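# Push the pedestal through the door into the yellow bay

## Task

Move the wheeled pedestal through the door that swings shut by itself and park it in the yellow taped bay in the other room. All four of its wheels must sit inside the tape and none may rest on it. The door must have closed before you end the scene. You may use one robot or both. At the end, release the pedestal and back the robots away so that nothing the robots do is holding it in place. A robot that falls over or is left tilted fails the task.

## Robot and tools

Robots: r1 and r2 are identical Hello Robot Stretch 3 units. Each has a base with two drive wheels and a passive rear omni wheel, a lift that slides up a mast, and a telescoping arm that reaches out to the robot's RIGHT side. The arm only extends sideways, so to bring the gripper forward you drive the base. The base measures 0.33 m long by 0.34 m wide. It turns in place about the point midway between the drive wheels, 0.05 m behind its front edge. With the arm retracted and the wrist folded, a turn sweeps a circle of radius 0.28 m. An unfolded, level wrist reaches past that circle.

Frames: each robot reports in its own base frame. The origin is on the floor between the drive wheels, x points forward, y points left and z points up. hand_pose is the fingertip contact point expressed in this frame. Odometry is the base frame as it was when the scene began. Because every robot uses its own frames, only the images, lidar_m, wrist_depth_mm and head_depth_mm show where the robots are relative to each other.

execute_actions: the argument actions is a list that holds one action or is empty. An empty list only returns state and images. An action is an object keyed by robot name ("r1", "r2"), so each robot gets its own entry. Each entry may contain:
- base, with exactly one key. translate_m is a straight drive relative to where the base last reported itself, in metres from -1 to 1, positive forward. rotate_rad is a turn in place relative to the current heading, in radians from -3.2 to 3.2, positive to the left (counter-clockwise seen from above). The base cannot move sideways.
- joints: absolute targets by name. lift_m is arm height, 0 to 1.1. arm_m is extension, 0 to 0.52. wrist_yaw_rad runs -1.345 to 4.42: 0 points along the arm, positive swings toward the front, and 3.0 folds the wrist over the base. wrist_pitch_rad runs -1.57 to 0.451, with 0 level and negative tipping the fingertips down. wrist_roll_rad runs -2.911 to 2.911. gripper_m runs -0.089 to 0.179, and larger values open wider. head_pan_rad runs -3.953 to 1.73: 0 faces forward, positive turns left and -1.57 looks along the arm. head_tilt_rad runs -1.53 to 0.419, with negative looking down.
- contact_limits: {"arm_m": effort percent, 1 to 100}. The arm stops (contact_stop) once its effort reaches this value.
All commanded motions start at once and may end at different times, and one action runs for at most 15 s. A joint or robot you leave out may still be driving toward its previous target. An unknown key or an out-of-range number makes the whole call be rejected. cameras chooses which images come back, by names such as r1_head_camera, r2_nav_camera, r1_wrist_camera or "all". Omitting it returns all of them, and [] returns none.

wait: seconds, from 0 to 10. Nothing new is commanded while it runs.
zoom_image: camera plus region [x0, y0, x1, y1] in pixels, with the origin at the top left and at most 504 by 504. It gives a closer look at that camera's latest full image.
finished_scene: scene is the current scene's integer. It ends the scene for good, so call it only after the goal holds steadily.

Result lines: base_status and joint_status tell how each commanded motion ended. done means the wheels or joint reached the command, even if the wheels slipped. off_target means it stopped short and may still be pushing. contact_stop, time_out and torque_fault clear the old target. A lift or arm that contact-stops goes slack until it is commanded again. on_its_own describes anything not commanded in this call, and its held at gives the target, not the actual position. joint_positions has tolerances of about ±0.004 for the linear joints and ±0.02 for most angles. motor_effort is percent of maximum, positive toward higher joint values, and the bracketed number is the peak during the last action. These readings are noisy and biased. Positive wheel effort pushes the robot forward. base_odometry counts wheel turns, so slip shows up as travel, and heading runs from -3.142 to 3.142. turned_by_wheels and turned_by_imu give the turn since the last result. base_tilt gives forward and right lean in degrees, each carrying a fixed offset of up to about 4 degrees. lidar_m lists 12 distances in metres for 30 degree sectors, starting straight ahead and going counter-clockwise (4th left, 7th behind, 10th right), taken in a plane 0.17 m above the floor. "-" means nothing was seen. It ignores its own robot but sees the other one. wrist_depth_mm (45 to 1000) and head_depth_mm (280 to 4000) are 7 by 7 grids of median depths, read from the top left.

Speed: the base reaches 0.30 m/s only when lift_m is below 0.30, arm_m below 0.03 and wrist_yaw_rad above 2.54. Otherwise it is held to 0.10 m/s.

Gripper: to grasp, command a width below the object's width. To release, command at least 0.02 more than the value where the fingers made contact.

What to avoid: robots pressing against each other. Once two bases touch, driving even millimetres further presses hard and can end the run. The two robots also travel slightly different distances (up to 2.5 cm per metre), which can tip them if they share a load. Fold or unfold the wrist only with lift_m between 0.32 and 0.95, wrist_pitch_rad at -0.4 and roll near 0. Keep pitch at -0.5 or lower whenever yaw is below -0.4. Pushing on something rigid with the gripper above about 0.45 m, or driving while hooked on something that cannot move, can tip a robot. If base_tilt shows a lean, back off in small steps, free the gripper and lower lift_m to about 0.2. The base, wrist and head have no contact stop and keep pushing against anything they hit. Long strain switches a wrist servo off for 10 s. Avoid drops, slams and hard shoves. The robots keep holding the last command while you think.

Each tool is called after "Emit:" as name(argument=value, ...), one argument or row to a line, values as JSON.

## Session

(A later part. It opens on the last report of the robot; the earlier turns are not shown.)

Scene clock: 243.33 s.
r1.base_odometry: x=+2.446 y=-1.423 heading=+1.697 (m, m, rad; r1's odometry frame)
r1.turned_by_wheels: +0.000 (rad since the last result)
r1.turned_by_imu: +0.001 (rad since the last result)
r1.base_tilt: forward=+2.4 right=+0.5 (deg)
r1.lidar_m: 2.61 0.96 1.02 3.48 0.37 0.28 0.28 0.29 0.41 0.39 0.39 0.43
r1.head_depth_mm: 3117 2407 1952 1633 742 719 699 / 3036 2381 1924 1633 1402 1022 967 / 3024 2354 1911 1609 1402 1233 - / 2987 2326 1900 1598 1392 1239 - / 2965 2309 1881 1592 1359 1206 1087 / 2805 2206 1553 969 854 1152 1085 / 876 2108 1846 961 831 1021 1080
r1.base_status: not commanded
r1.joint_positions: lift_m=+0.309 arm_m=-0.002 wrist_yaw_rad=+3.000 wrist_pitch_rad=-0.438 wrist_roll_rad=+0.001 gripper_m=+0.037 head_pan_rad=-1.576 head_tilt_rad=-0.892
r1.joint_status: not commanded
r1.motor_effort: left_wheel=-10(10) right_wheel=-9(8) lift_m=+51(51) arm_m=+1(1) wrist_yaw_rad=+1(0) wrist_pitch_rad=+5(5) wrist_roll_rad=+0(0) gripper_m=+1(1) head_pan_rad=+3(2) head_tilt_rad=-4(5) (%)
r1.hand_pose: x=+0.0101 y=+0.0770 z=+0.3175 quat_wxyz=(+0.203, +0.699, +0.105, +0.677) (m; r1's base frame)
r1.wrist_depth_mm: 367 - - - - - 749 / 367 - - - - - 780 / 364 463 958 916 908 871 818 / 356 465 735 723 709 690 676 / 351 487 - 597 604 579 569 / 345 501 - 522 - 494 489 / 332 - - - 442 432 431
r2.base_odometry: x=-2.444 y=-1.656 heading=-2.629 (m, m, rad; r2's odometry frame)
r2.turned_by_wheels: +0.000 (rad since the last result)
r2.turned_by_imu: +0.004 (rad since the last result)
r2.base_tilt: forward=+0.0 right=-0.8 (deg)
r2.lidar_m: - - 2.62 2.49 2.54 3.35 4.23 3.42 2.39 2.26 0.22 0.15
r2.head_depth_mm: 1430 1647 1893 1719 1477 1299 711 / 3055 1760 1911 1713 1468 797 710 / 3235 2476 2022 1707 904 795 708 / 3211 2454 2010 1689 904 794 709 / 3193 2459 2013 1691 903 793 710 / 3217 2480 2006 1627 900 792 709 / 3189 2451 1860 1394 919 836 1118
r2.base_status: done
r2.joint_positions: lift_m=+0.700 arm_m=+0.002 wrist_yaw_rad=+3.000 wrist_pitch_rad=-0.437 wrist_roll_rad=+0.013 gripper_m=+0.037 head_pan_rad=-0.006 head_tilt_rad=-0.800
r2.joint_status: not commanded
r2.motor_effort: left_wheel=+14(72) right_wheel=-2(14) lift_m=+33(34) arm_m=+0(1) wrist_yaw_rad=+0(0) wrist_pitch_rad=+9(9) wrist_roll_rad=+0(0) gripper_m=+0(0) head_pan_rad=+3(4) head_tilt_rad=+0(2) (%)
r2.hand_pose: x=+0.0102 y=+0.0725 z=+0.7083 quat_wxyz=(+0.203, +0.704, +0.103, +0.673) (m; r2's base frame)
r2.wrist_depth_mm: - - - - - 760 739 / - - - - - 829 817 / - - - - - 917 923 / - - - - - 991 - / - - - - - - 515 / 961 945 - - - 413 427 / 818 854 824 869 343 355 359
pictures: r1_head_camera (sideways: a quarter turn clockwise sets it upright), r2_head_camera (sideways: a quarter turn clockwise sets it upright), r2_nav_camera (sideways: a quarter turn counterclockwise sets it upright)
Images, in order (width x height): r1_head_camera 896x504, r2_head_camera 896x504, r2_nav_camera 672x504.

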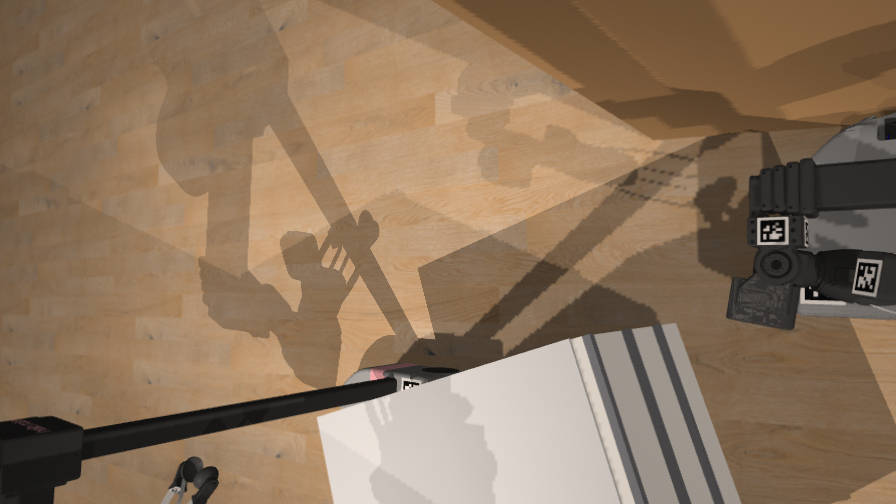

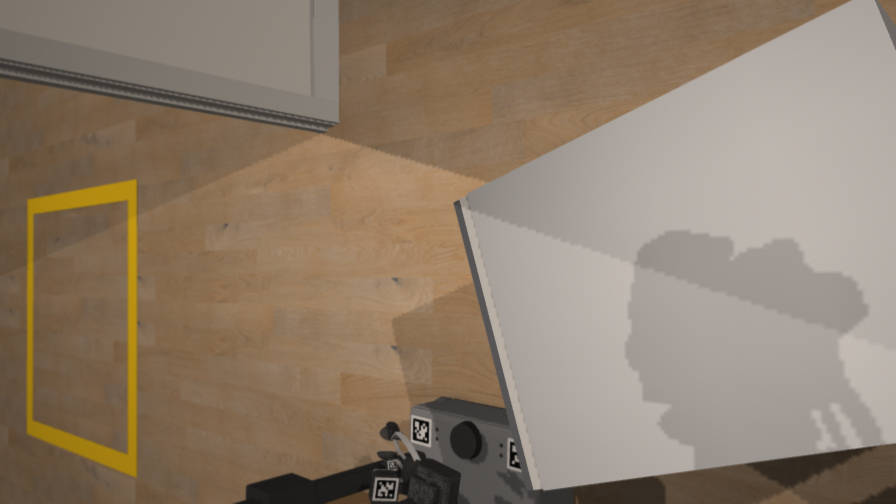

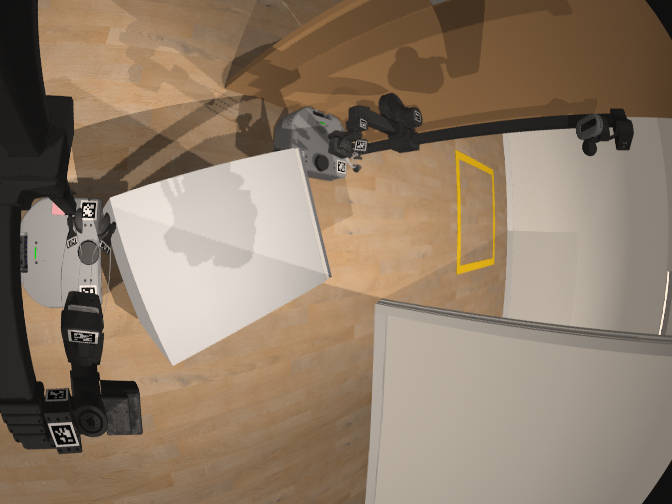

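Emit:
execute_actions(
  actions=[
    {"r2":{"base":{"translate_m":0.13}}},
  ],
  cameras=["r1_head_camera","r2_head_camera","r2_nav_camera"],
)

Scene clock: 254.27 s.
r1.base_odometry: x=+2.446 y=-1.423 heading=+1.697 (m, m, rad; r1's odometry frame)
r1.turned_by_wheels: +0.000 (rad since the last result)
r1.turned_by_imu: +0.001 (rad since the last result)
r1.base_tilt: forward=+2.4 right=+0.5 (deg)
r1.lidar_m: 0.49 0.95 1.03 3.49 0.37 0.28 0.27 0.29 0.41 5.16 0.26 0.30
r1.head_depth_mm: 3104 2420 1956 1638 742 718 699 / 3069 2356 1936 1636 1399 1023 966 / 3003 2344 1909 1614 1403 1239 - / 2985 2319 1900 1604 1389 1244 - / 2945 2312 1875 1597 1376 1221 1090 / 2896 2276 1777 1361 849 779 1080 / 765 977 1808 958 832 760 1048
r1.base_status: not commanded
r1.joint_positions: lift_m=+0.309 arm_m=-0.002 wrist_yaw_rad=+3.000 wrist_pitch_rad=-0.438 wrist_roll_rad=+0.001 gripper_m=+0.037 head_pan_rad=-1.576 head_tilt_rad=-0.892
r1.joint_status: not commanded
r1.motor_effort: left_wheel=-10(10) right_wheel=-9(8) lift_m=+51(51) arm_m=+1(1) wrist_yaw_rad=+1(0) wrist_pitch_rad=+5(5) wrist_roll_rad=+0(0) gripper_m=+1(0) head_pan_rad=+3(3) head_tilt_rad=-5(5) (%)
r1.hand_pose: x=+0.0101 y=+0.0770 z=+0.3175 quat_wxyz=(+0.203, +0.699, +0.105, +0.677) (m; r1's base frame)
r1.wrist_depth_mm: 368 - - - - - 737 / 364 - - - - - 770 / 363 461 949 918 908 882 808 / 359 470 748 724 717 697 684 / 352 487 - 600 610 581 569 / 343 499 - 520 - 494 487 / 331 - - - 439 433 427
r2.base_odometry: x=-2.557 y=-1.720 heading=-2.629 (m, m, rad; r2's odometry frame)
r2.turned_by_wheels: +0.000 (rad since the last result)
r2.turned_by_imu: +0.002 (rad since the last result)
r2.base_tilt: forward=+0.0 right=-0.8 (deg)
r2.lidar_m: - - 2.63 2.49 2.55 3.36 4.35 3.39 2.38 2.25 0.20 0.15
r2.head_depth_mm: 1314 1497 1770 1696 1474 1298 711 / 3215 2342 1836 1696 1469 796 713 / 3218 2480 2017 1708 902 796 709 / 3219 2464 2018 1699 902 794 709 / 3208 2491 2014 1688 902 791 709 / 3197 2476 1997 1692 900 792 709 / 3195 2448 1995 1351 961 1246 1138
r2.base_status: done
r2.joint_positions: lift_m=+0.700 arm_m=+0.002 wrist_yaw_rad=+3.000 wrist_pitch_rad=-0.437 wrist_roll_rad=+0.013 gripper_m=+0.037 head_pan_rad=-0.006 head_tilt_rad=-0.800
r2.joint_status: not commanded
r2.motor_effort: left_wheel=+14(29) right_wheel=-2(5) lift_m=+34(33) arm_m=+0(2) wrist_yaw_rad=+0(0) wrist_pitch_rad=+9(10) wrist_roll_rad=+0(1) gripper_m=+0(0) head_pan_rad=+3(3) head_tilt_rad=+0(0) (%)
r2.hand_pose: x=+0.0102 y=+0.0725 z=+0.7083 quat_wxyz=(+0.203, +0.704, +0.103, +0.673) (m; r2's base frame)
r2.wrist_depth_mm: - - - - - 744 738 / - - - - - 810 818 / - - - - - 895 876 / - - - - - 983 712 / - - - - - - 526 / 940 975 - - - 417 423 / 855 849 837 863 347 356 358
pictures: r1_head_camera (sideways: a quarter turn clockwise sets it upright), r2_head_camera (sideways: a quarter turn clockwise sets it upright), r2_nav_camera (sideways: a quarter turn counterclockwise sets it upright)
Images, in order (width x height): r1_head_camera 896x504, r2_head_camera 896x504, r2_nav_camera 672x504.

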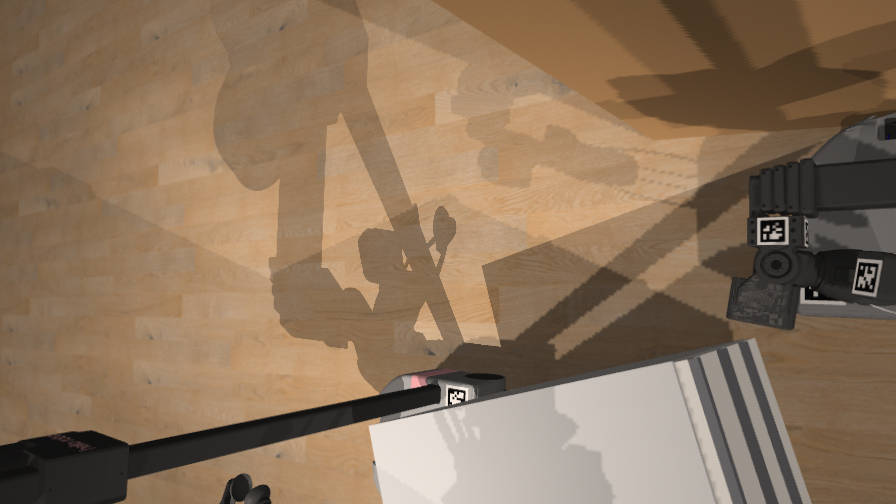

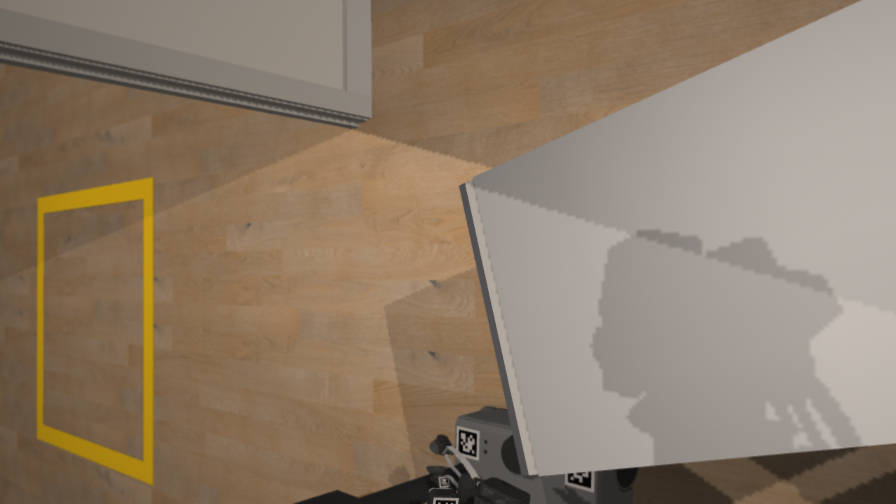

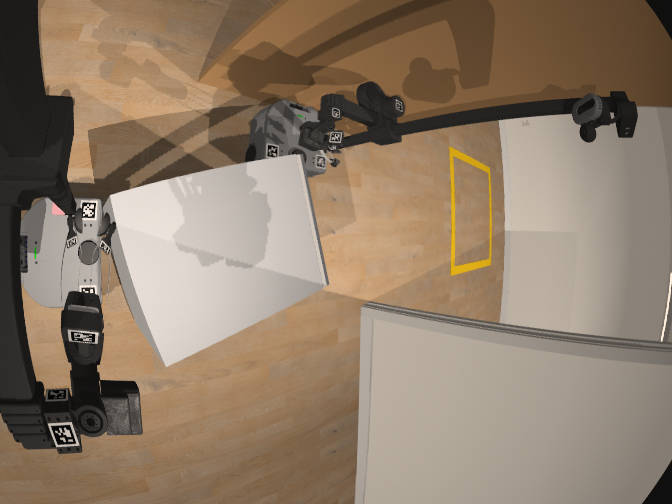

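Emit:
execute_actions(
  actions=[
    {"r2":{"base":{"translate_m":0.2}},"r1":{"joints":{"head_pan_rad":-1.2,"head_tilt_rad":-1.15}}},
  ],
  cameras=["r1_head_camera","r2_head_camera","r2_nav_camera"],
)

Scene clock: 259.23 s.
r1.base_odometry: x=+2.446 y=-1.423 heading=+1.697 (m, m, rad; r1's odometry frame)
r1.turned_by_wheels: +0.000 (rad since the last result)
r1.turned_by_imu: +0.001 (rad since the last result)
r1.base_tilt: forward=+2.4 right=+0.6 (deg)
r1.lidar_m: 0.15 0.96 1.02 3.48 0.37 0.28 0.27 0.29 0.41 5.13 0.22 0.15
r1.head_depth_mm: 1919 1715 1559 1412 997 782 643 / 1914 1703 1534 1406 1293 1053 842 / 1886 1701 1535 1402 1296 - - / 783 1629 1455 1384 1295 - - / 1855 1638 928 897 1212 1175 1083 / 1798 1644 906 831 767 1146 1086 / 1728 1634 899 825 761 1147 1087
r1.base_status: not commanded
r1.joint_positions: lift_m=+0.309 arm_m=-0.002 wrist_yaw_rad=+3.000 wrist_pitch_rad=-0.438 wrist_roll_rad=+0.001 gripper_m=+0.037 head_pan_rad=-1.207 head_tilt_rad=-1.135
r1.joint_status: all done
r1.motor_effort: left_wheel=-10(10) right_wheel=-9(9) lift_m=+51(51) arm_m=+1(1) wrist_yaw_rad=+0(1) wrist_pitch_rad=+5(5) wrist_roll_rad=+1(0) gripper_m=+1(1) head_pan_rad=+3(28) head_tilt_rad=-8(33) (%)
r1.hand_pose: x=+0.0101 y=+0.0770 z=+0.3175 quat_wxyz=(+0.203, +0.699, +0.105, +0.677) (m; r1's base frame)
r1.wrist_depth_mm: 369 - - - - - 744 / 367 - - - - - 775 / 365 463 959 934 896 886 817 / 359 472 757 728 719 696 688 / 349 485 - 597 606 586 563 / 342 493 - 519 - 495 493 / 331 - - - 441 432 429
r2.base_odometry: x=-2.731 y=-1.818 heading=-2.628 (m, m, rad; r2's odometry frame)
r2.turned_by_wheels: +0.001 (rad since the last result)
r2.turned_by_imu: +0.002 (rad since the last result)
r2.base_tilt: forward=+0.0 right=-0.9 (deg)
r2.lidar_m: - - 0.72 0.72 2.57 3.38 4.55 3.37 2.37 2.25 0.16 0.15
r2.head_depth_mm: 1166 1302 1512 1678 1476 1298 711 / 3239 2472 1925 1696 1415 796 710 / 3208 2469 2026 1704 902 795 711 / 3223 2499 2021 1703 901 793 711 / 3192 2482 2019 1701 901 795 710 / 3220 2460 1994 1706 900 791 709 / 3223 2446 1993 1697 1217 1168 1135
r2.base_status: done
r2.joint_positions: lift_m=+0.700 arm_m=+0.002 wrist_yaw_rad=+3.000 wrist_pitch_rad=-0.437 wrist_roll_rad=+0.013 gripper_m=+0.037 head_pan_rad=-0.006 head_tilt_rad=-0.800
r2.joint_status: not commanded
r2.motor_effort: left_wheel=+16(30) right_wheel=-3(4) lift_m=+33(33) arm_m=+0(1) wrist_yaw_rad=+1(0) wrist_pitch_rad=+9(9) wrist_roll_rad=+0(1) gripper_m=+0(0) head_pan_rad=+4(3) head_tilt_rad=+0(0) (%)
r2.hand_pose: x=+0.0102 y=+0.0725 z=+0.7083 quat_wxyz=(+0.203, +0.704, +0.103, +0.673) (m; r2's base frame)
r2.wrist_depth_mm: - - - - 703 728 744 / - - - - 782 815 806 / - - - - 862 837 727 / - - - - 952 942 735 / - - - - - 933 782 / 945 985 - 984 958 415 421 / 821 824 823 859 346 356 359
pictures: r1_head_camera (sideways: a quarter turn clockwise sets it upright), r2_head_camera (sideways: a quarter turn clockwise sets it upright), r2_nav_camera (sideways: a quarter turn counterclockwise sets it upright)
Images, in order (width x height): r1_head_camera 896x504, r2_head_camera 896x504, r2_nav_camera 672x504.

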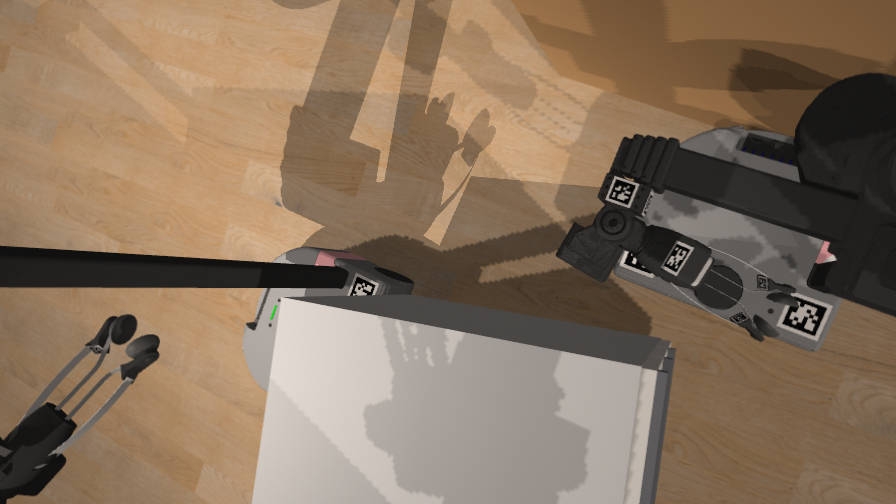

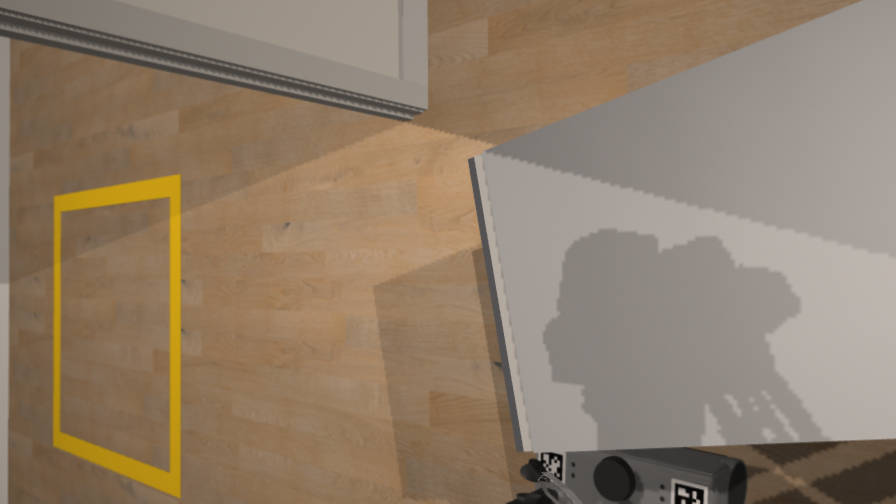

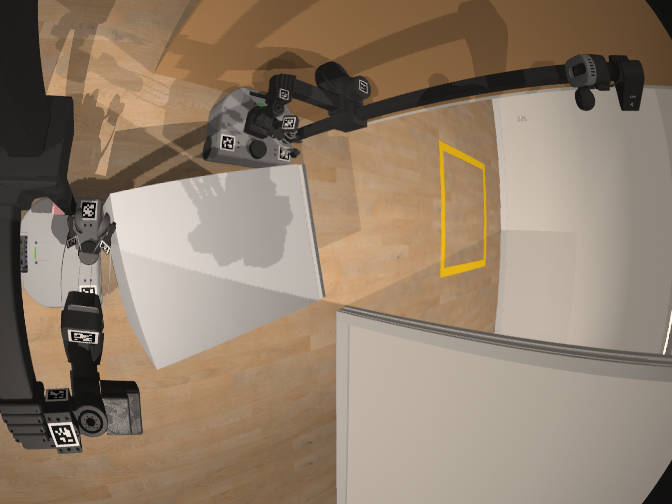

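Emit:
execute_actions(
  actions=[
    {"r2":{"base":{"translate_m":0.35}}},
  ],
  cameras=["r1_head_camera","r2_head_camera","r2_nav_camera"],
)

Scene clock: 265.70 s.
r1.base_odometry: x=+2.446 y=-1.423 heading=+1.697 (m, m, rad; r1's odometry frame)
r1.turned_by_wheels: +0.000 (rad since the last result)
r1.turned_by_imu: +0.001 (rad since the last result)
r1.base_tilt: forward=+2.4 right=+0.5 (deg)
r1.lidar_m: 0.23 0.23 0.28 3.48 0.37 0.28 0.28 0.29 0.41 5.14 0.40 0.24
r1.head_depth_mm: 1923 1721 1552 1416 995 778 643 / 1894 1714 1542 1407 1291 1051 839 / 1893 1680 1532 1394 1299 - - / 1872 1674 1514 1390 1301 - - / 1825 1643 1503 1257 1257 1184 1083 / 436 471 687 1173 986 1151 1087 / 378 448 1471 1182 768 760 927
r1.base_status: not commanded
r1.joint_positions: lift_m=+0.309 arm_m=-0.002 wrist_yaw_rad=+3.000 wrist_pitch_rad=-0.438 wrist_roll_rad=+0.001 gripper_m=+0.037 head_pan_rad=-1.207 head_tilt_rad=-1.135
r1.joint_status: not commanded
r1.motor_effort: left_wheel=-10(10) right_wheel=-8(9) lift_m=+51(51) arm_m=+1(1) wrist_yaw_rad=+1(1) wrist_pitch_rad=+5(5) wrist_roll_rad=+0(1) gripper_m=+1(1) head_pan_rad=+3(3) head_tilt_rad=-8(8) (%)
r1.hand_pose: x=+0.0101 y=+0.0770 z=+0.3175 quat_wxyz=(+0.203, +0.699, +0.105, +0.677) (m; r1's base frame)
r1.wrist_depth_mm: 368 - - - - 283 216 / 366 - - - - 295 222 / 364 465 967 925 860 306 229 / 357 472 740 728 663 321 238 / 350 488 - 596 461 334 243 / 344 494 - 522 - 343 252 / 331 - - - 438 341 263
r2.base_odometry: x=-3.036 y=-1.990 heading=-2.628 (m, m, rad; r2's odometry frame)
r2.turned_by_wheels: +0.001 (rad since the last result)
r2.turned_by_imu: +0.003 (rad since the last result)
r2.base_tilt: forward=+0.0 right=-0.8 (deg)
r2.lidar_m: - - 0.71 0.69 2.59 3.41 4.89 3.35 2.34 2.23 0.15 -
r2.head_depth_mm: 3210 2487 1121 1291 1460 1253 712 / 3260 2500 2028 1696 903 793 711 / 3251 2481 2020 1705 905 794 712 / 3185 2475 2029 1702 900 793 710 / 3201 2488 2009 1703 900 791 710 / 3222 2443 2001 1691 917 805 718 / 3148 2457 2000 1699 1464 1294 1118
r2.base_status: done
r2.joint_positions: lift_m=+0.700 arm_m=+0.002 wrist_yaw_rad=+3.000 wrist_pitch_rad=-0.437 wrist_roll_rad=+0.013 gripper_m=+0.037 head_pan_rad=-0.006 head_tilt_rad=-0.800
r2.joint_status: not commanded
r2.motor_effort: left_wheel=+15(33) right_wheel=-2(4) lift_m=+34(33) arm_m=-1(1) wrist_yaw_rad=+0(0) wrist_pitch_rad=+9(9) wrist_roll_rad=+0(0) gripper_m=+0(0) head_pan_rad=+3(3) head_tilt_rad=+0(0) (%)
r2.hand_pose: x=+0.0102 y=+0.0725 z=+0.7083 quat_wxyz=(+0.203, +0.704, +0.103, +0.673) (m; r2's base frame)
r2.wrist_depth_mm: - - 664 677 691 669 716 / - - 731 738 759 754 794 / - - 800 816 729 628 943 / - - 900 871 914 927 - / - - - 954 739 - - / 963 966 - 949 794 - 424 / 830 831 834 819 348 354 358
pictures: r1_head_camera (sideways: a quarter turn clockwise sets it upright), r2_head_camera (sideways: a quarter turn clockwise sets it upright), r2_nav_camera (sideways: a quarter turn counterclockwise sets it upright)
Images, in order (width x height): r1_head_camera 896x504, r2_head_camera 896x504, r2_nav_camera 672x504.

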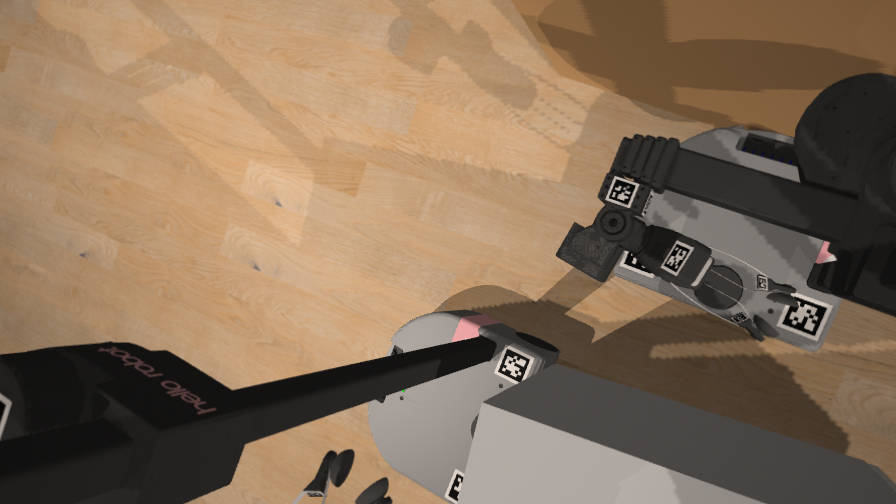

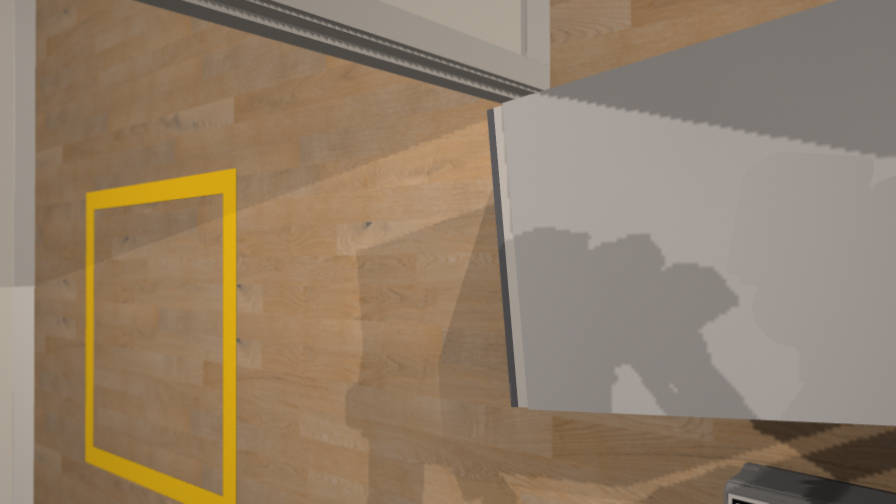

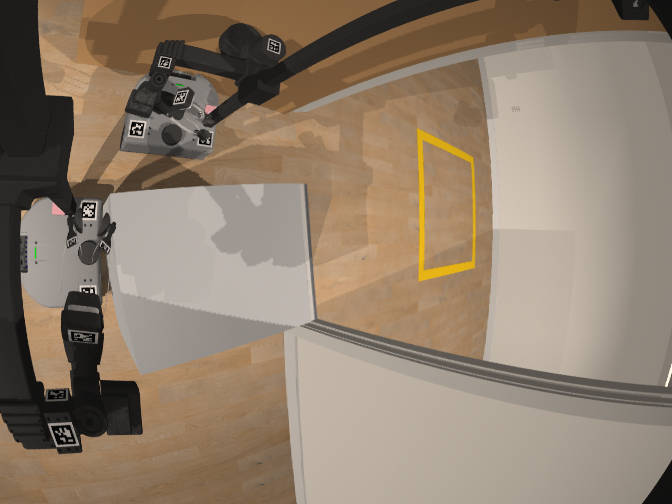

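Emit:
execute_actions(
  actions=[
    {"r2":{"base":{"rotate_rad":0.125}}},
  ],
  cameras=[],
)

Emit:
execute_actions(
  actions=[
    {"r2":{"base":{"translate_m":0.3}}},
  ],
  cameras=["r1_head_camera","r2_head_camera","r2_nav_camera"],
)

Scene clock: 276.00 s.
r1.base_odometry: x=+2.446 y=-1.423 heading=+1.697 (m, m, rad; r1's odometry frame)
r1.turned_by_wheels: +0.000 (rad since the last result)
r1.turned_by_imu: +0.001 (rad since the last result)
r1.base_tilt: forward=+2.4 right=+0.6 (deg)
r1.lidar_m: 0.23 0.23 0.28 3.50 0.37 0.28 0.27 0.29 0.41 5.16 0.42 0.25
r1.head_depth_mm: 1929 1715 1554 1415 999 782 642 / 1904 1695 1545 1407 1293 1052 842 / 1877 1693 1528 1391 1294 - - / 1870 1681 1519 1387 1302 - - / 1854 1667 1503 1286 1257 1186 1082 / 454 500 739 1174 984 1143 1091 / 399 474 1457 1183 769 760 927
r1.base_status: not commanded
r1.joint_positions: lift_m=+0.309 arm_m=-0.002 wrist_yaw_rad=+3.000 wrist_pitch_rad=-0.438 wrist_roll_rad=+0.001 gripper_m=+0.037 head_pan_rad=-1.207 head_tilt_rad=-1.135
r1.joint_status: not commanded
r1.motor_effort: left_wheel=-10(10) right_wheel=-9(9) lift_m=+51(51) arm_m=+1(1) wrist_yaw_rad=+0(1) wrist_pitch_rad=+5(5) wrist_roll_rad=+1(0) gripper_m=+1(0) head_pan_rad=+3(3) head_tilt_rad=-8(9) (%)
r1.hand_pose: x=+0.0101 y=+0.0770 z=+0.3175 quat_wxyz=(+0.203, +0.699, +0.105, +0.677) (m; r1's base frame)
r1.wrist_depth_mm: 364 - - - - 284 216 / 369 - - - - 295 222 / 365 463 938 952 856 307 229 / 358 473 737 724 654 322 236 / 350 491 - 593 463 334 243 / 341 493 - 523 - 348 253 / 328 - - - 437 338 261
r2.base_odometry: x=-3.036 y=-1.990 heading=-2.503 (m, m, rad; r2's odometry frame)
r2.turned_by_wheels: +0.125 (rad since the last result)
r2.turned_by_imu: +0.128 (rad since the last result)
r2.base_tilt: forward=+0.0 right=-0.8 (deg)
r2.lidar_m: - - 0.70 0.69 2.68 3.87 4.91 2.95 2.27 0.29 0.15 -
r2.head_depth_mm: 3239 2466 2027 1708 942 792 712 / 3244 2472 2022 1696 905 796 710 / 3174 2487 2028 1701 905 793 711 / 3188 2457 2025 1706 901 791 709 / 3180 2465 1998 1709 902 793 710 / 3227 2464 2017 1698 1462 1272 1101 / 3169 2455 2000 1687 1459 1139 1075
r2.base_status: done
r2.joint_positions: lift_m=+0.700 arm_m=+0.002 wrist_yaw_rad=+3.000 wrist_pitch_rad=-0.437 wrist_roll_rad=+0.013 gripper_m=+0.037 head_pan_rad=-0.006 head_tilt_rad=-0.800
r2.joint_status: not commanded
r2.motor_effort: left_wheel=-2(6) right_wheel=+4(8) lift_m=+33(34) arm_m=-1(0) wrist_yaw_rad=+0(1) wrist_pitch_rad=+10(9) wrist_roll_rad=+0(0) gripper_m=+0(0) head_pan_rad=+3(3) head_tilt_rad=+0(0) (%)
r2.hand_pose: x=+0.0102 y=+0.0725 z=+0.7083 quat_wxyz=(+0.203, +0.704, +0.103, +0.673) (m; r2's base frame)
r2.wrist_depth_mm: - - 701 673 661 650 623 / - - - 733 726 705 670 / - - - 812 768 649 764 / - - - 903 629 618 855 / - - - - 608 966 997 / 940 957 - - 827 - - / 825 837 856 873 349 358 359
pictures: none
No camera images: the call's "cameras" was empty. Leave "cameras" out to get every camera's image.

Scene clock: 280.30 s.
r1.base_odometry: x=+2.446 y=-1.423 heading=+1.697 (m, m, rad; r1's odometry frame)
r1.turned_by_wheels: +0.000 (rad since the last result)
r1.turned_by_imu: +0.001 (rad since the last result)
r1.base_tilt: forward=+2.5 right=+0.5 (deg)
r1.lidar_m: 0.22 0.26 0.33 3.50 0.37 0.28 0.27 0.29 0.41 5.14 3.85 0.23
r1.head_depth_mm: 1916 1718 1556 1421 995 781 643 / 1920 1711 1538 1411 1292 1054 842 / 1883 1678 1528 1396 1299 - - / 1863 1676 1516 1390 1302 - - / 1843 1660 1501 1379 1266 1187 1086 / 1839 1656 1497 1364 1111 1138 1087 / 1810 1632 1482 1343 1061 1027 1064
r1.base_status: not commanded
r1.joint_positions: lift_m=+0.309 arm_m=-0.002 wrist_yaw_rad=+3.000 wrist_pitch_rad=-0.438 wrist_roll_rad=+0.001 gripper_m=+0.037 head_pan_rad=-1.207 head_tilt_rad=-1.135
r1.joint_status: not commanded
r1.motor_effort: left_wheel=-10(10) right_wheel=-9(9) lift_m=+51(51) arm_m=+1(2) wrist_yaw_rad=+1(2) wrist_pitch_rad=+5(5) wrist_roll_rad=+0(1) gripper_m=+1(0) head_pan_rad=+3(3) head_tilt_rad=-8(8) (%)
r1.hand_pose: x=+0.0101 y=+0.0770 z=+0.3175 quat_wxyz=(+0.203, +0.699, +0.105, +0.677) (m; r1's base frame)
r1.wrist_depth_mm: 369 - - - 510 333 248 / 369 - - - 543 346 254 / 366 463 941 926 566 356 261 / 358 466 745 728 598 371 268 / 352 491 - 601 564 386 274 / 345 494 - 523 - 397 282 / 331 - - - 439 388 311
r2.base_odometry: x=-3.277 y=-2.169 heading=-2.504 (m, m, rad; r2's odometry frame)
r2.turned_by_wheels: -0.001 (rad since the last result)
r2.turned_by_imu: +0.000 (rad since the last result)
r2.base_tilt: forward=+0.0 right=-0.8 (deg)
r2.lidar_m: - - 0.42 0.33 0.71 3.85 5.20 2.98 2.30 0.20 0.15 -
r2.head_depth_mm: 3063 2493 2015 1707 911 797 714 / 3107 2492 2017 1704 907 798 712 / 3120 2496 2014 1700 907 795 709 / 3111 2490 2030 1699 904 795 710 / 3172 2497 2027 1706 1411 811 709 / 3187 2485 2005 1691 1473 1290 1158 / 3179 2490 2028 1696 1469 1285 1154
r2.base_status: translate_m off_target (by the wheels' count: +0.2999 of +0.3000)
r2.joint_positions: lift_m=+0.700 arm_m=+0.002 wrist_yaw_rad=+3.000 wrist_pitch_rad=-0.437 wrist_roll_rad=+0.013 gripper_m=+0.037 head_pan_rad=-0.006 head_tilt_rad=-0.798
r2.joint_status: not commanded
r2.on_its_own: right_wheel is at rest, and its effort (+45) is outside its rest range (-18 to +18)
r2.motor_effort: left_wheel=-2(38) right_wheel=+45(71) lift_m=+33(33) arm_m=+0(0) wrist_yaw_rad=+0(0) wrist_pitch_rad=+9(9) wrist_roll_rad=+0(0) gripper_m=+0(0) head_pan_rad=+3(4) head_tilt_rad=-1(1) (%)
r2.hand_pose: x=+0.0102 y=+0.0724 z=+0.7082 quat_wxyz=(+0.203, +0.704, +0.103, +0.673) (m; r2's base frame)
r2.wrist_depth_mm: - - 631 632 601 609 610 / - - 697 686 653 662 679 / - - 769 690 725 736 801 / - - 720 593 815 808 - / - - - 933 921 942 - / 946 997 - 768 - - - / 826 858 731 708 869 902 898
pictures: r1_head_camera (sideways: a quarter turn clockwise sets it upright), r2_head_camera (sideways: a quarter turn clockwise sets it upright), r2_nav_camera (sideways: a quarter turn counterclockwise sets it upright)
Images, in order (width x height): r1_head_camera 896x504, r2_head_camera 896x504, r2_nav_camera 672x504.

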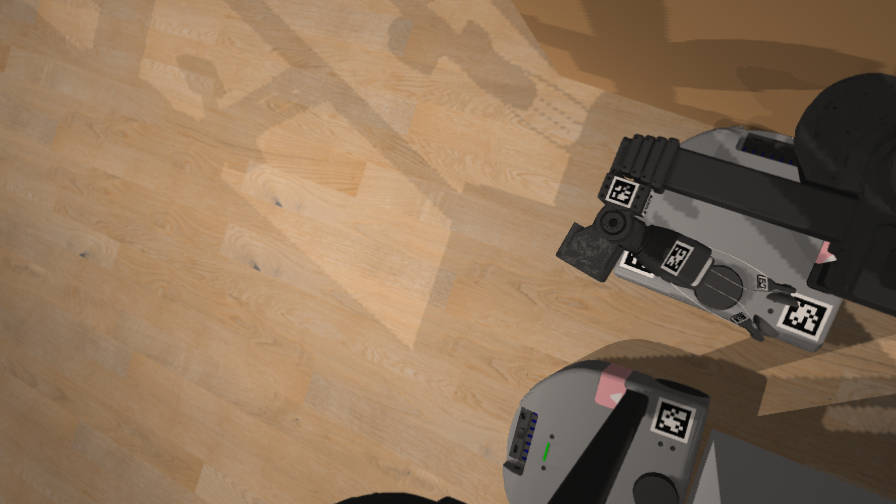

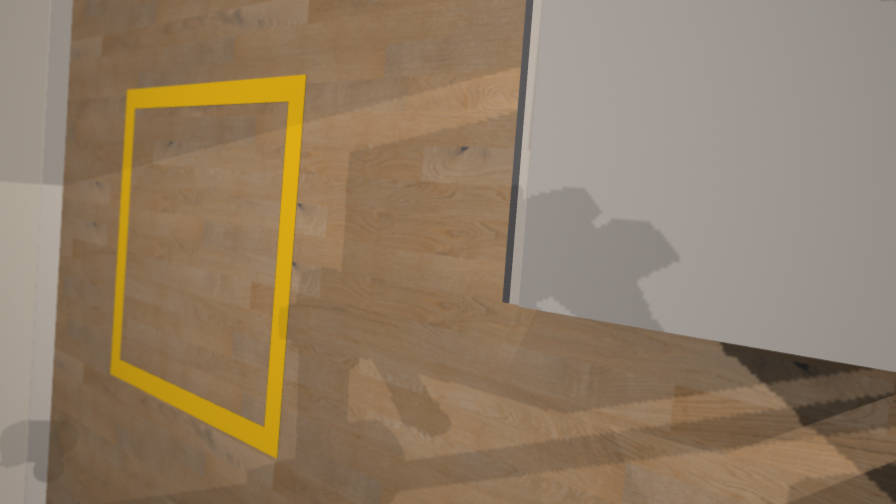

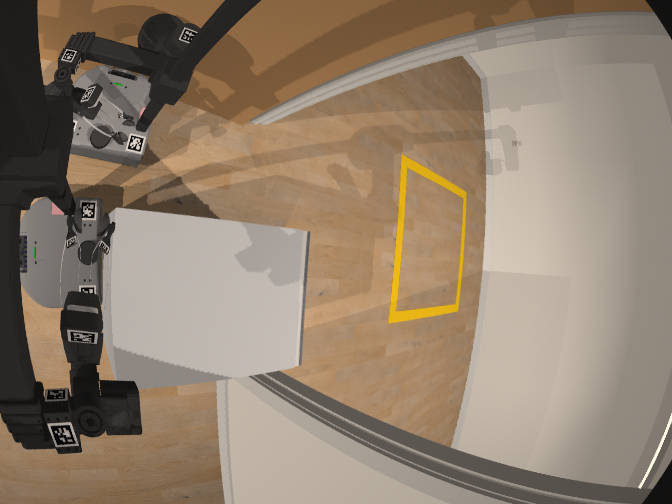

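Emit:
execute_actions(
  actions=[
    {"r2":{"base":{"translate_m":-0.04},"joints":{"head_pan_rad":-0.5,"head_tilt_rad":-1.1}},"r1":{"joints":{"head_pan_rad":-0.2,"head_tilt_rad":-0.9}}},
  ],
  cameras=["r1_head_camera","r2_head_camera","r2_nav_camera","r1_nav_camera"],
)

Scene clock: 287.17 s.
r1.base_odometry: x=+2.446 y=-1.423 heading=+1.697 (m, m, rad; r1's odometry frame)
r1.turned_by_wheels: +0.000 (rad since the last result)
r1.turned_by_imu: +0.001 (rad since the last result)
r1.base_tilt: forward=+2.4 right=+0.5 (deg)
r1.lidar_m: 0.34 0.26 0.33 3.50 0.37 0.28 0.27 0.29 0.41 5.11 3.88 0.24
r1.head_depth_mm: 2697 2362 1922 1525 1405 1243 1114 / - 2260 1890 394 1370 1234 1122 / - - - 370 1195 1188 1120 / 2482 2273 521 377 506 1049 1110 / 2434 2253 608 1508 1181 1078 1085 / 2366 2223 609 1505 1028 897 1079 / 2310 2215 1814 946 825 757 1064
r1.base_status: not commanded
r1.joint_positions: lift_m=+0.309 arm_m=-0.002 wrist_yaw_rad=+3.000 wrist_pitch_rad=-0.438 wrist_roll_rad=+0.001 gripper_m=+0.037 head_pan_rad=-0.207 head_tilt_rad=-0.902
r1.joint_status: all done
r1.motor_effort: left_wheel=-10(10) right_wheel=-9(9) lift_m=+51(51) arm_m=+0(1) wrist_yaw_rad=+1(1) wrist_pitch_rad=+5(5) wrist_roll_rad=+0(1) gripper_m=+1(0) head_pan_rad=+4(46) head_tilt_rad=+2(23) (%)
r1.hand_pose: x=+0.0101 y=+0.0770 z=+0.3175 quat_wxyz=(+0.203, +0.699, +0.105, +0.677) (m; r1's base frame)
r1.wrist_depth_mm: 365 - - - 512 333 247 / 368 - - - 541 345 254 / 364 461 953 935 567 358 260 / 358 474 742 735 597 367 267 / 347 486 - 605 561 386 273 / 345 498 - 525 - 398 282 / 329 - - - 435 388 317
r2.base_odometry: x=-3.245 y=-2.145 heading=-2.504 (m, m, rad; r2's odometry frame)
r2.turned_by_wheels: +0.000 (rad since the last result)
r2.turned_by_imu: +0.001 (rad since the last result)
r2.base_tilt: forward=+0.0 right=-0.9 (deg)
r2.lidar_m: - - 0.15 0.33 0.71 3.87 5.14 2.98 2.29 1.90 0.15 -
r2.head_depth_mm: 793 996 1364 1402 1289 - 1110 / 748 929 1257 1379 788 1200 - / 919 999 1088 854 788 981 - / 1855 1677 929 854 790 770 - / 1842 1673 930 856 790 745 - / 1864 1683 929 854 790 747 1128 / 1848 1667 934 860 1266 1198 1088
r2.base_status: done
r2.joint_positions: lift_m=+0.700 arm_m=+0.002 wrist_yaw_rad=+3.000 wrist_pitch_rad=-0.437 wrist_roll_rad=+0.013 gripper_m=+0.037 head_pan_rad=-0.493 head_tilt_rad=-1.087
r2.joint_status: all done
r2.motor_effort: left_wheel=-1(6) right_wheel=+0(30) lift_m=+33(33) arm_m=-1(0) wrist_yaw_rad=+0(0) wrist_pitch_rad=+10(9) wrist_roll_rad=+1(1) gripper_m=+0(0) head_pan_rad=-3(37) head_tilt_rad=-9(39) (%)
r2.hand_pose: x=+0.0102 y=+0.0724 z=+0.7082 quat_wxyz=(+0.203, +0.704, +0.103, +0.673) (m; r2's base frame)
r2.wrist_depth_mm: - - 644 632 616 621 615 / - - 703 689 662 672 688 / - - 756 741 614 735 784 / - - 569 857 567 797 - / - - - 908 917 933 - / 964 979 - 786 - - - / 839 843 709 717 819 915 892
pictures: r1_head_camera (sideways: a quarter turn clockwise sets it upright), r1_nav_camera (sideways: a quarter turn counterclockwise sets it upright), r2_head_camera (sideways: a quarter turn clockwise sets it upright), r2_nav_camera (sideways: a quarter turn counterclockwise sets it upright)
Images, in order (width x height): r1_head_camera 896x504, r1_nav_camera 672x504, r2_head_camera 896x504, r2_nav_camera 672x504.

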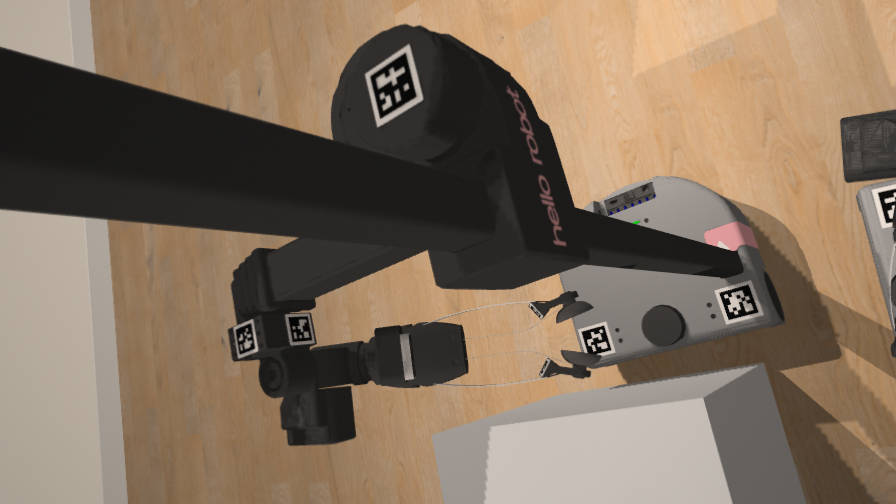

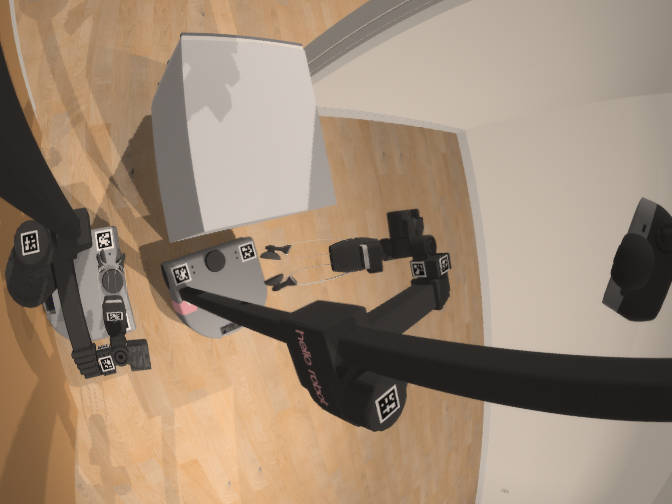

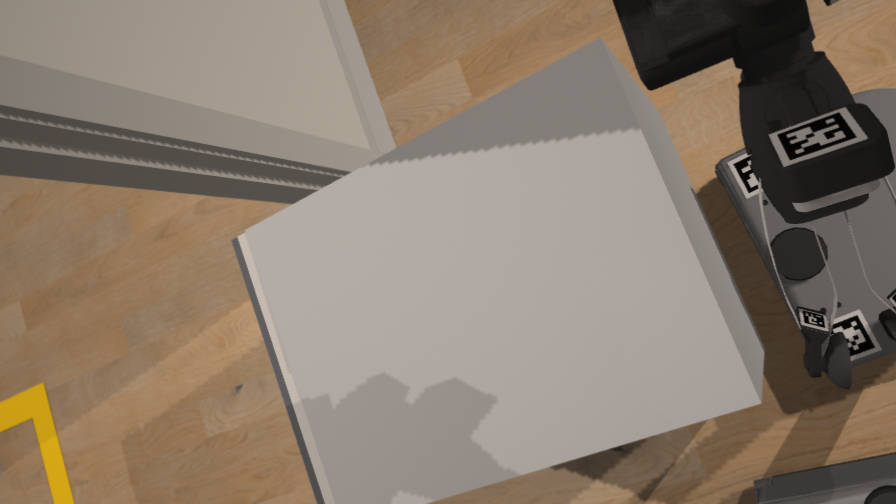

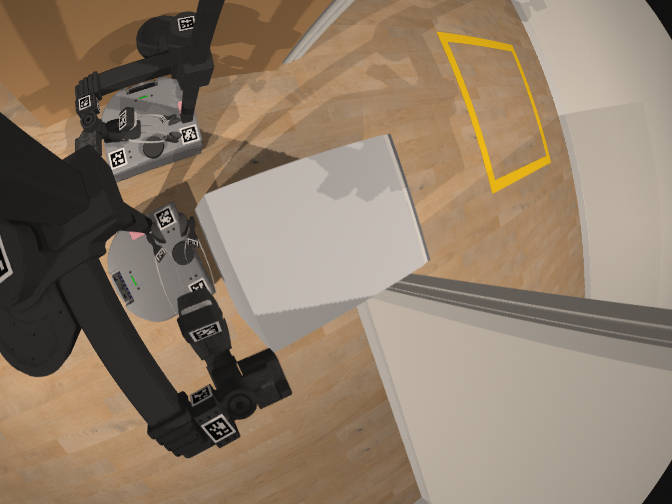

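Emit:
execute_actions(
  actions=[
    {"r2":{"base":{"translate_m":0.35},"joints":{"head_pan_rad":-0.3,"head_tilt_rad":-1.0}}},
  ],
  cameras=["r1_head_camera","r2_head_camera","r2_nav_camera"],
)

Scene clock: 300.37 s.
r1.base_odometry: x=+2.446 y=-1.423 heading=+1.697 (m, m, rad; r1's odometry frame)
r1.turned_by_wheels: +0.000 (rad since the last result)
r1.turned_by_imu: +0.001 (rad since the last result)
r1.base_tilt: forward=+2.4 right=+0.5 (deg)
r1.lidar_m: 2.62 0.45 0.31 0.85 0.37 0.28 0.28 0.29 0.41 5.13 3.87 2.75
r1.head_depth_mm: 2697 2368 1922 1622 1411 1245 1111 / 2643 2340 1918 1604 1400 1236 1123 / 2601 2295 1895 1598 1384 1225 1118 / 2507 2271 1883 1586 1378 1221 1109 / 2432 2254 1853 1574 1370 1211 1089 / 2362 2227 1853 1568 1364 1070 1057 / 2314 2189 1816 1531 1301 1048 1030
r1.base_status: not commanded
r1.joint_positions: lift_m=+0.309 arm_m=-0.002 wrist_yaw_rad=+3.000 wrist_pitch_rad=-0.438 wrist_roll_rad=+0.001 gripper_m=+0.037 head_pan_rad=-0.207 head_tilt_rad=-0.902
r1.joint_status: not commanded
r1.motor_effort: left_wheel=-10(10) right_wheel=-8(9) lift_m=+51(51) arm_m=+1(1) wrist_yaw_rad=+2(0) wrist_pitch_rad=+5(5) wrist_roll_rad=+0(1) gripper_m=+1(1) head_pan_rad=+3(3) head_tilt_rad=+2(0) (%)
r1.hand_pose: x=+0.0101 y=+0.0770 z=+0.3175 quat_wxyz=(+0.203, +0.699, +0.105, +0.677) (m; r1's base frame)
r1.wrist_depth_mm: 367 - - - 552 296 450 / 364 - - - 586 332 500 / 366 463 986 924 625 370 543 / 359 474 742 725 500 413 438 / 348 491 - 606 437 370 364 / 343 491 - 524 - 336 310 / 329 - - - 435 350 305
r2.base_odometry: x=-3.526 y=-2.353 heading=-2.504 (m, m, rad; r2's odometry frame)
r2.turned_by_wheels: +0.000 (rad since the last result)
r2.turned_by_imu: -0.060 (rad since the last result)
r2.base_tilt: forward=+0.0 right=-0.8 (deg)
r2.lidar_m: - - 0.61 0.61 0.45 0.98 5.51 3.15 2.33 0.20 0.15 -
r2.head_depth_mm: 2113 1856 1630 1445 883 745 1121 / 2128 1848 1636 909 815 748 1120 / 2106 1850 1631 896 814 745 703 / 2116 1848 1636 897 813 745 702 / 2125 1841 1631 898 812 744 693 / 2117 1855 1640 896 826 775 1109 / 2101 1848 1641 1442 1332 1214 1119
r2.base_status: done
r2.joint_positions: lift_m=+0.700 arm_m=+0.002 wrist_yaw_rad=+3.000 wrist_pitch_rad=-0.437 wrist_roll_rad=+0.013 gripper_m=+0.037 head_pan_rad=-0.306 head_tilt_rad=-0.998
r2.joint_status: all done
r2.on_its_own: right_wheel is at rest, and its effort (+29) is outside its rest range (-18 to +18)
r2.motor_effort: left_wheel=+3(14) right_wheel=+29(96) lift_m=+29(33) arm_m=+0(0) wrist_yaw_rad=+0(0) wrist_pitch_rad=+9(10) wrist_roll_rad=+0(0) gripper_m=+0(0) head_pan_rad=+3(22) head_tilt_rad=-2(14) (%)
r2.hand_pose: x=+0.0100 y=+0.0725 z=+0.7084 quat_wxyz=(+0.203, +0.704, +0.103, +0.673) (m; r2's base frame)
r2.wrist_depth_mm: 588 - 595 595 602 - - / 637 640 650 645 667 - - / 706 715 728 729 755 - - / 543 555 786 792 870 - - / 548 889 - 904 - - - / 880 750 - 973 - - - / 771 677 858 865 863 882 906
pictures: r1_head_camera (sideways: a quarter turn clockwise sets it upright), r2_head_camera (sideways: a quarter turn clockwise sets it upright), r2_nav_camera (sideways: a quarter turn counterclockwise sets it upright)
Images, in order (width x height): r1_head_camera 896x504, r2_head_camera 896x504, r2_nav_camera 672x504.

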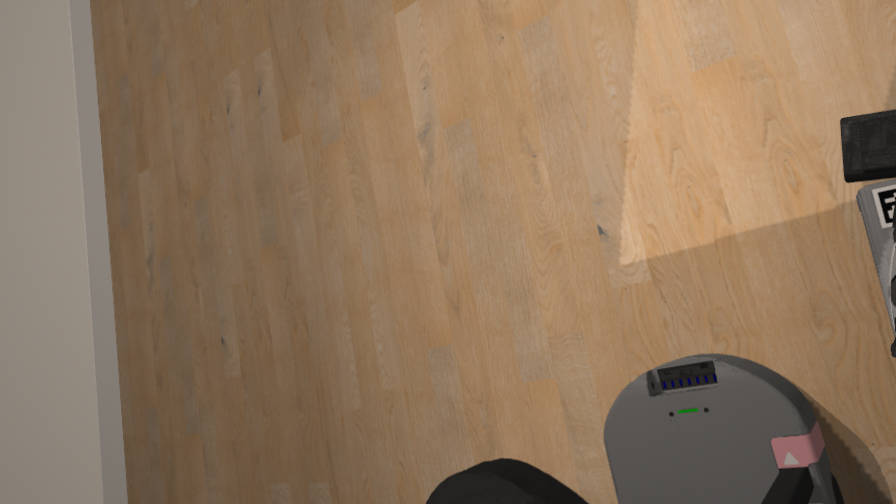

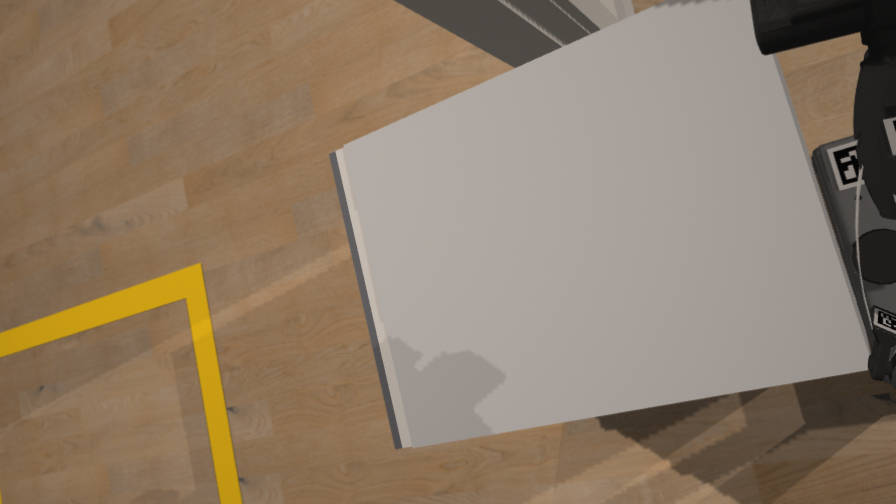

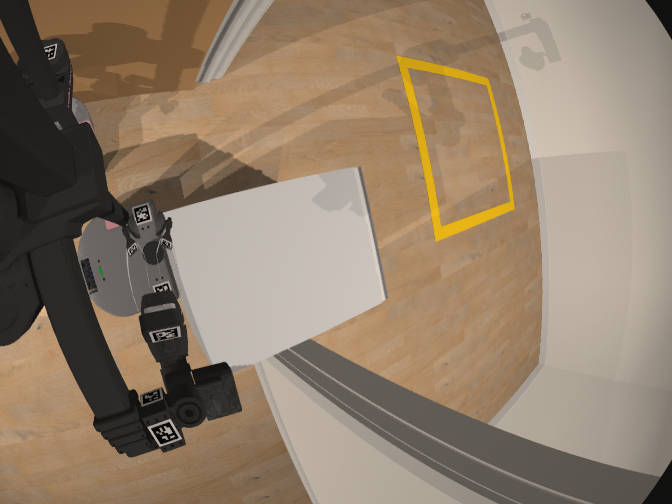

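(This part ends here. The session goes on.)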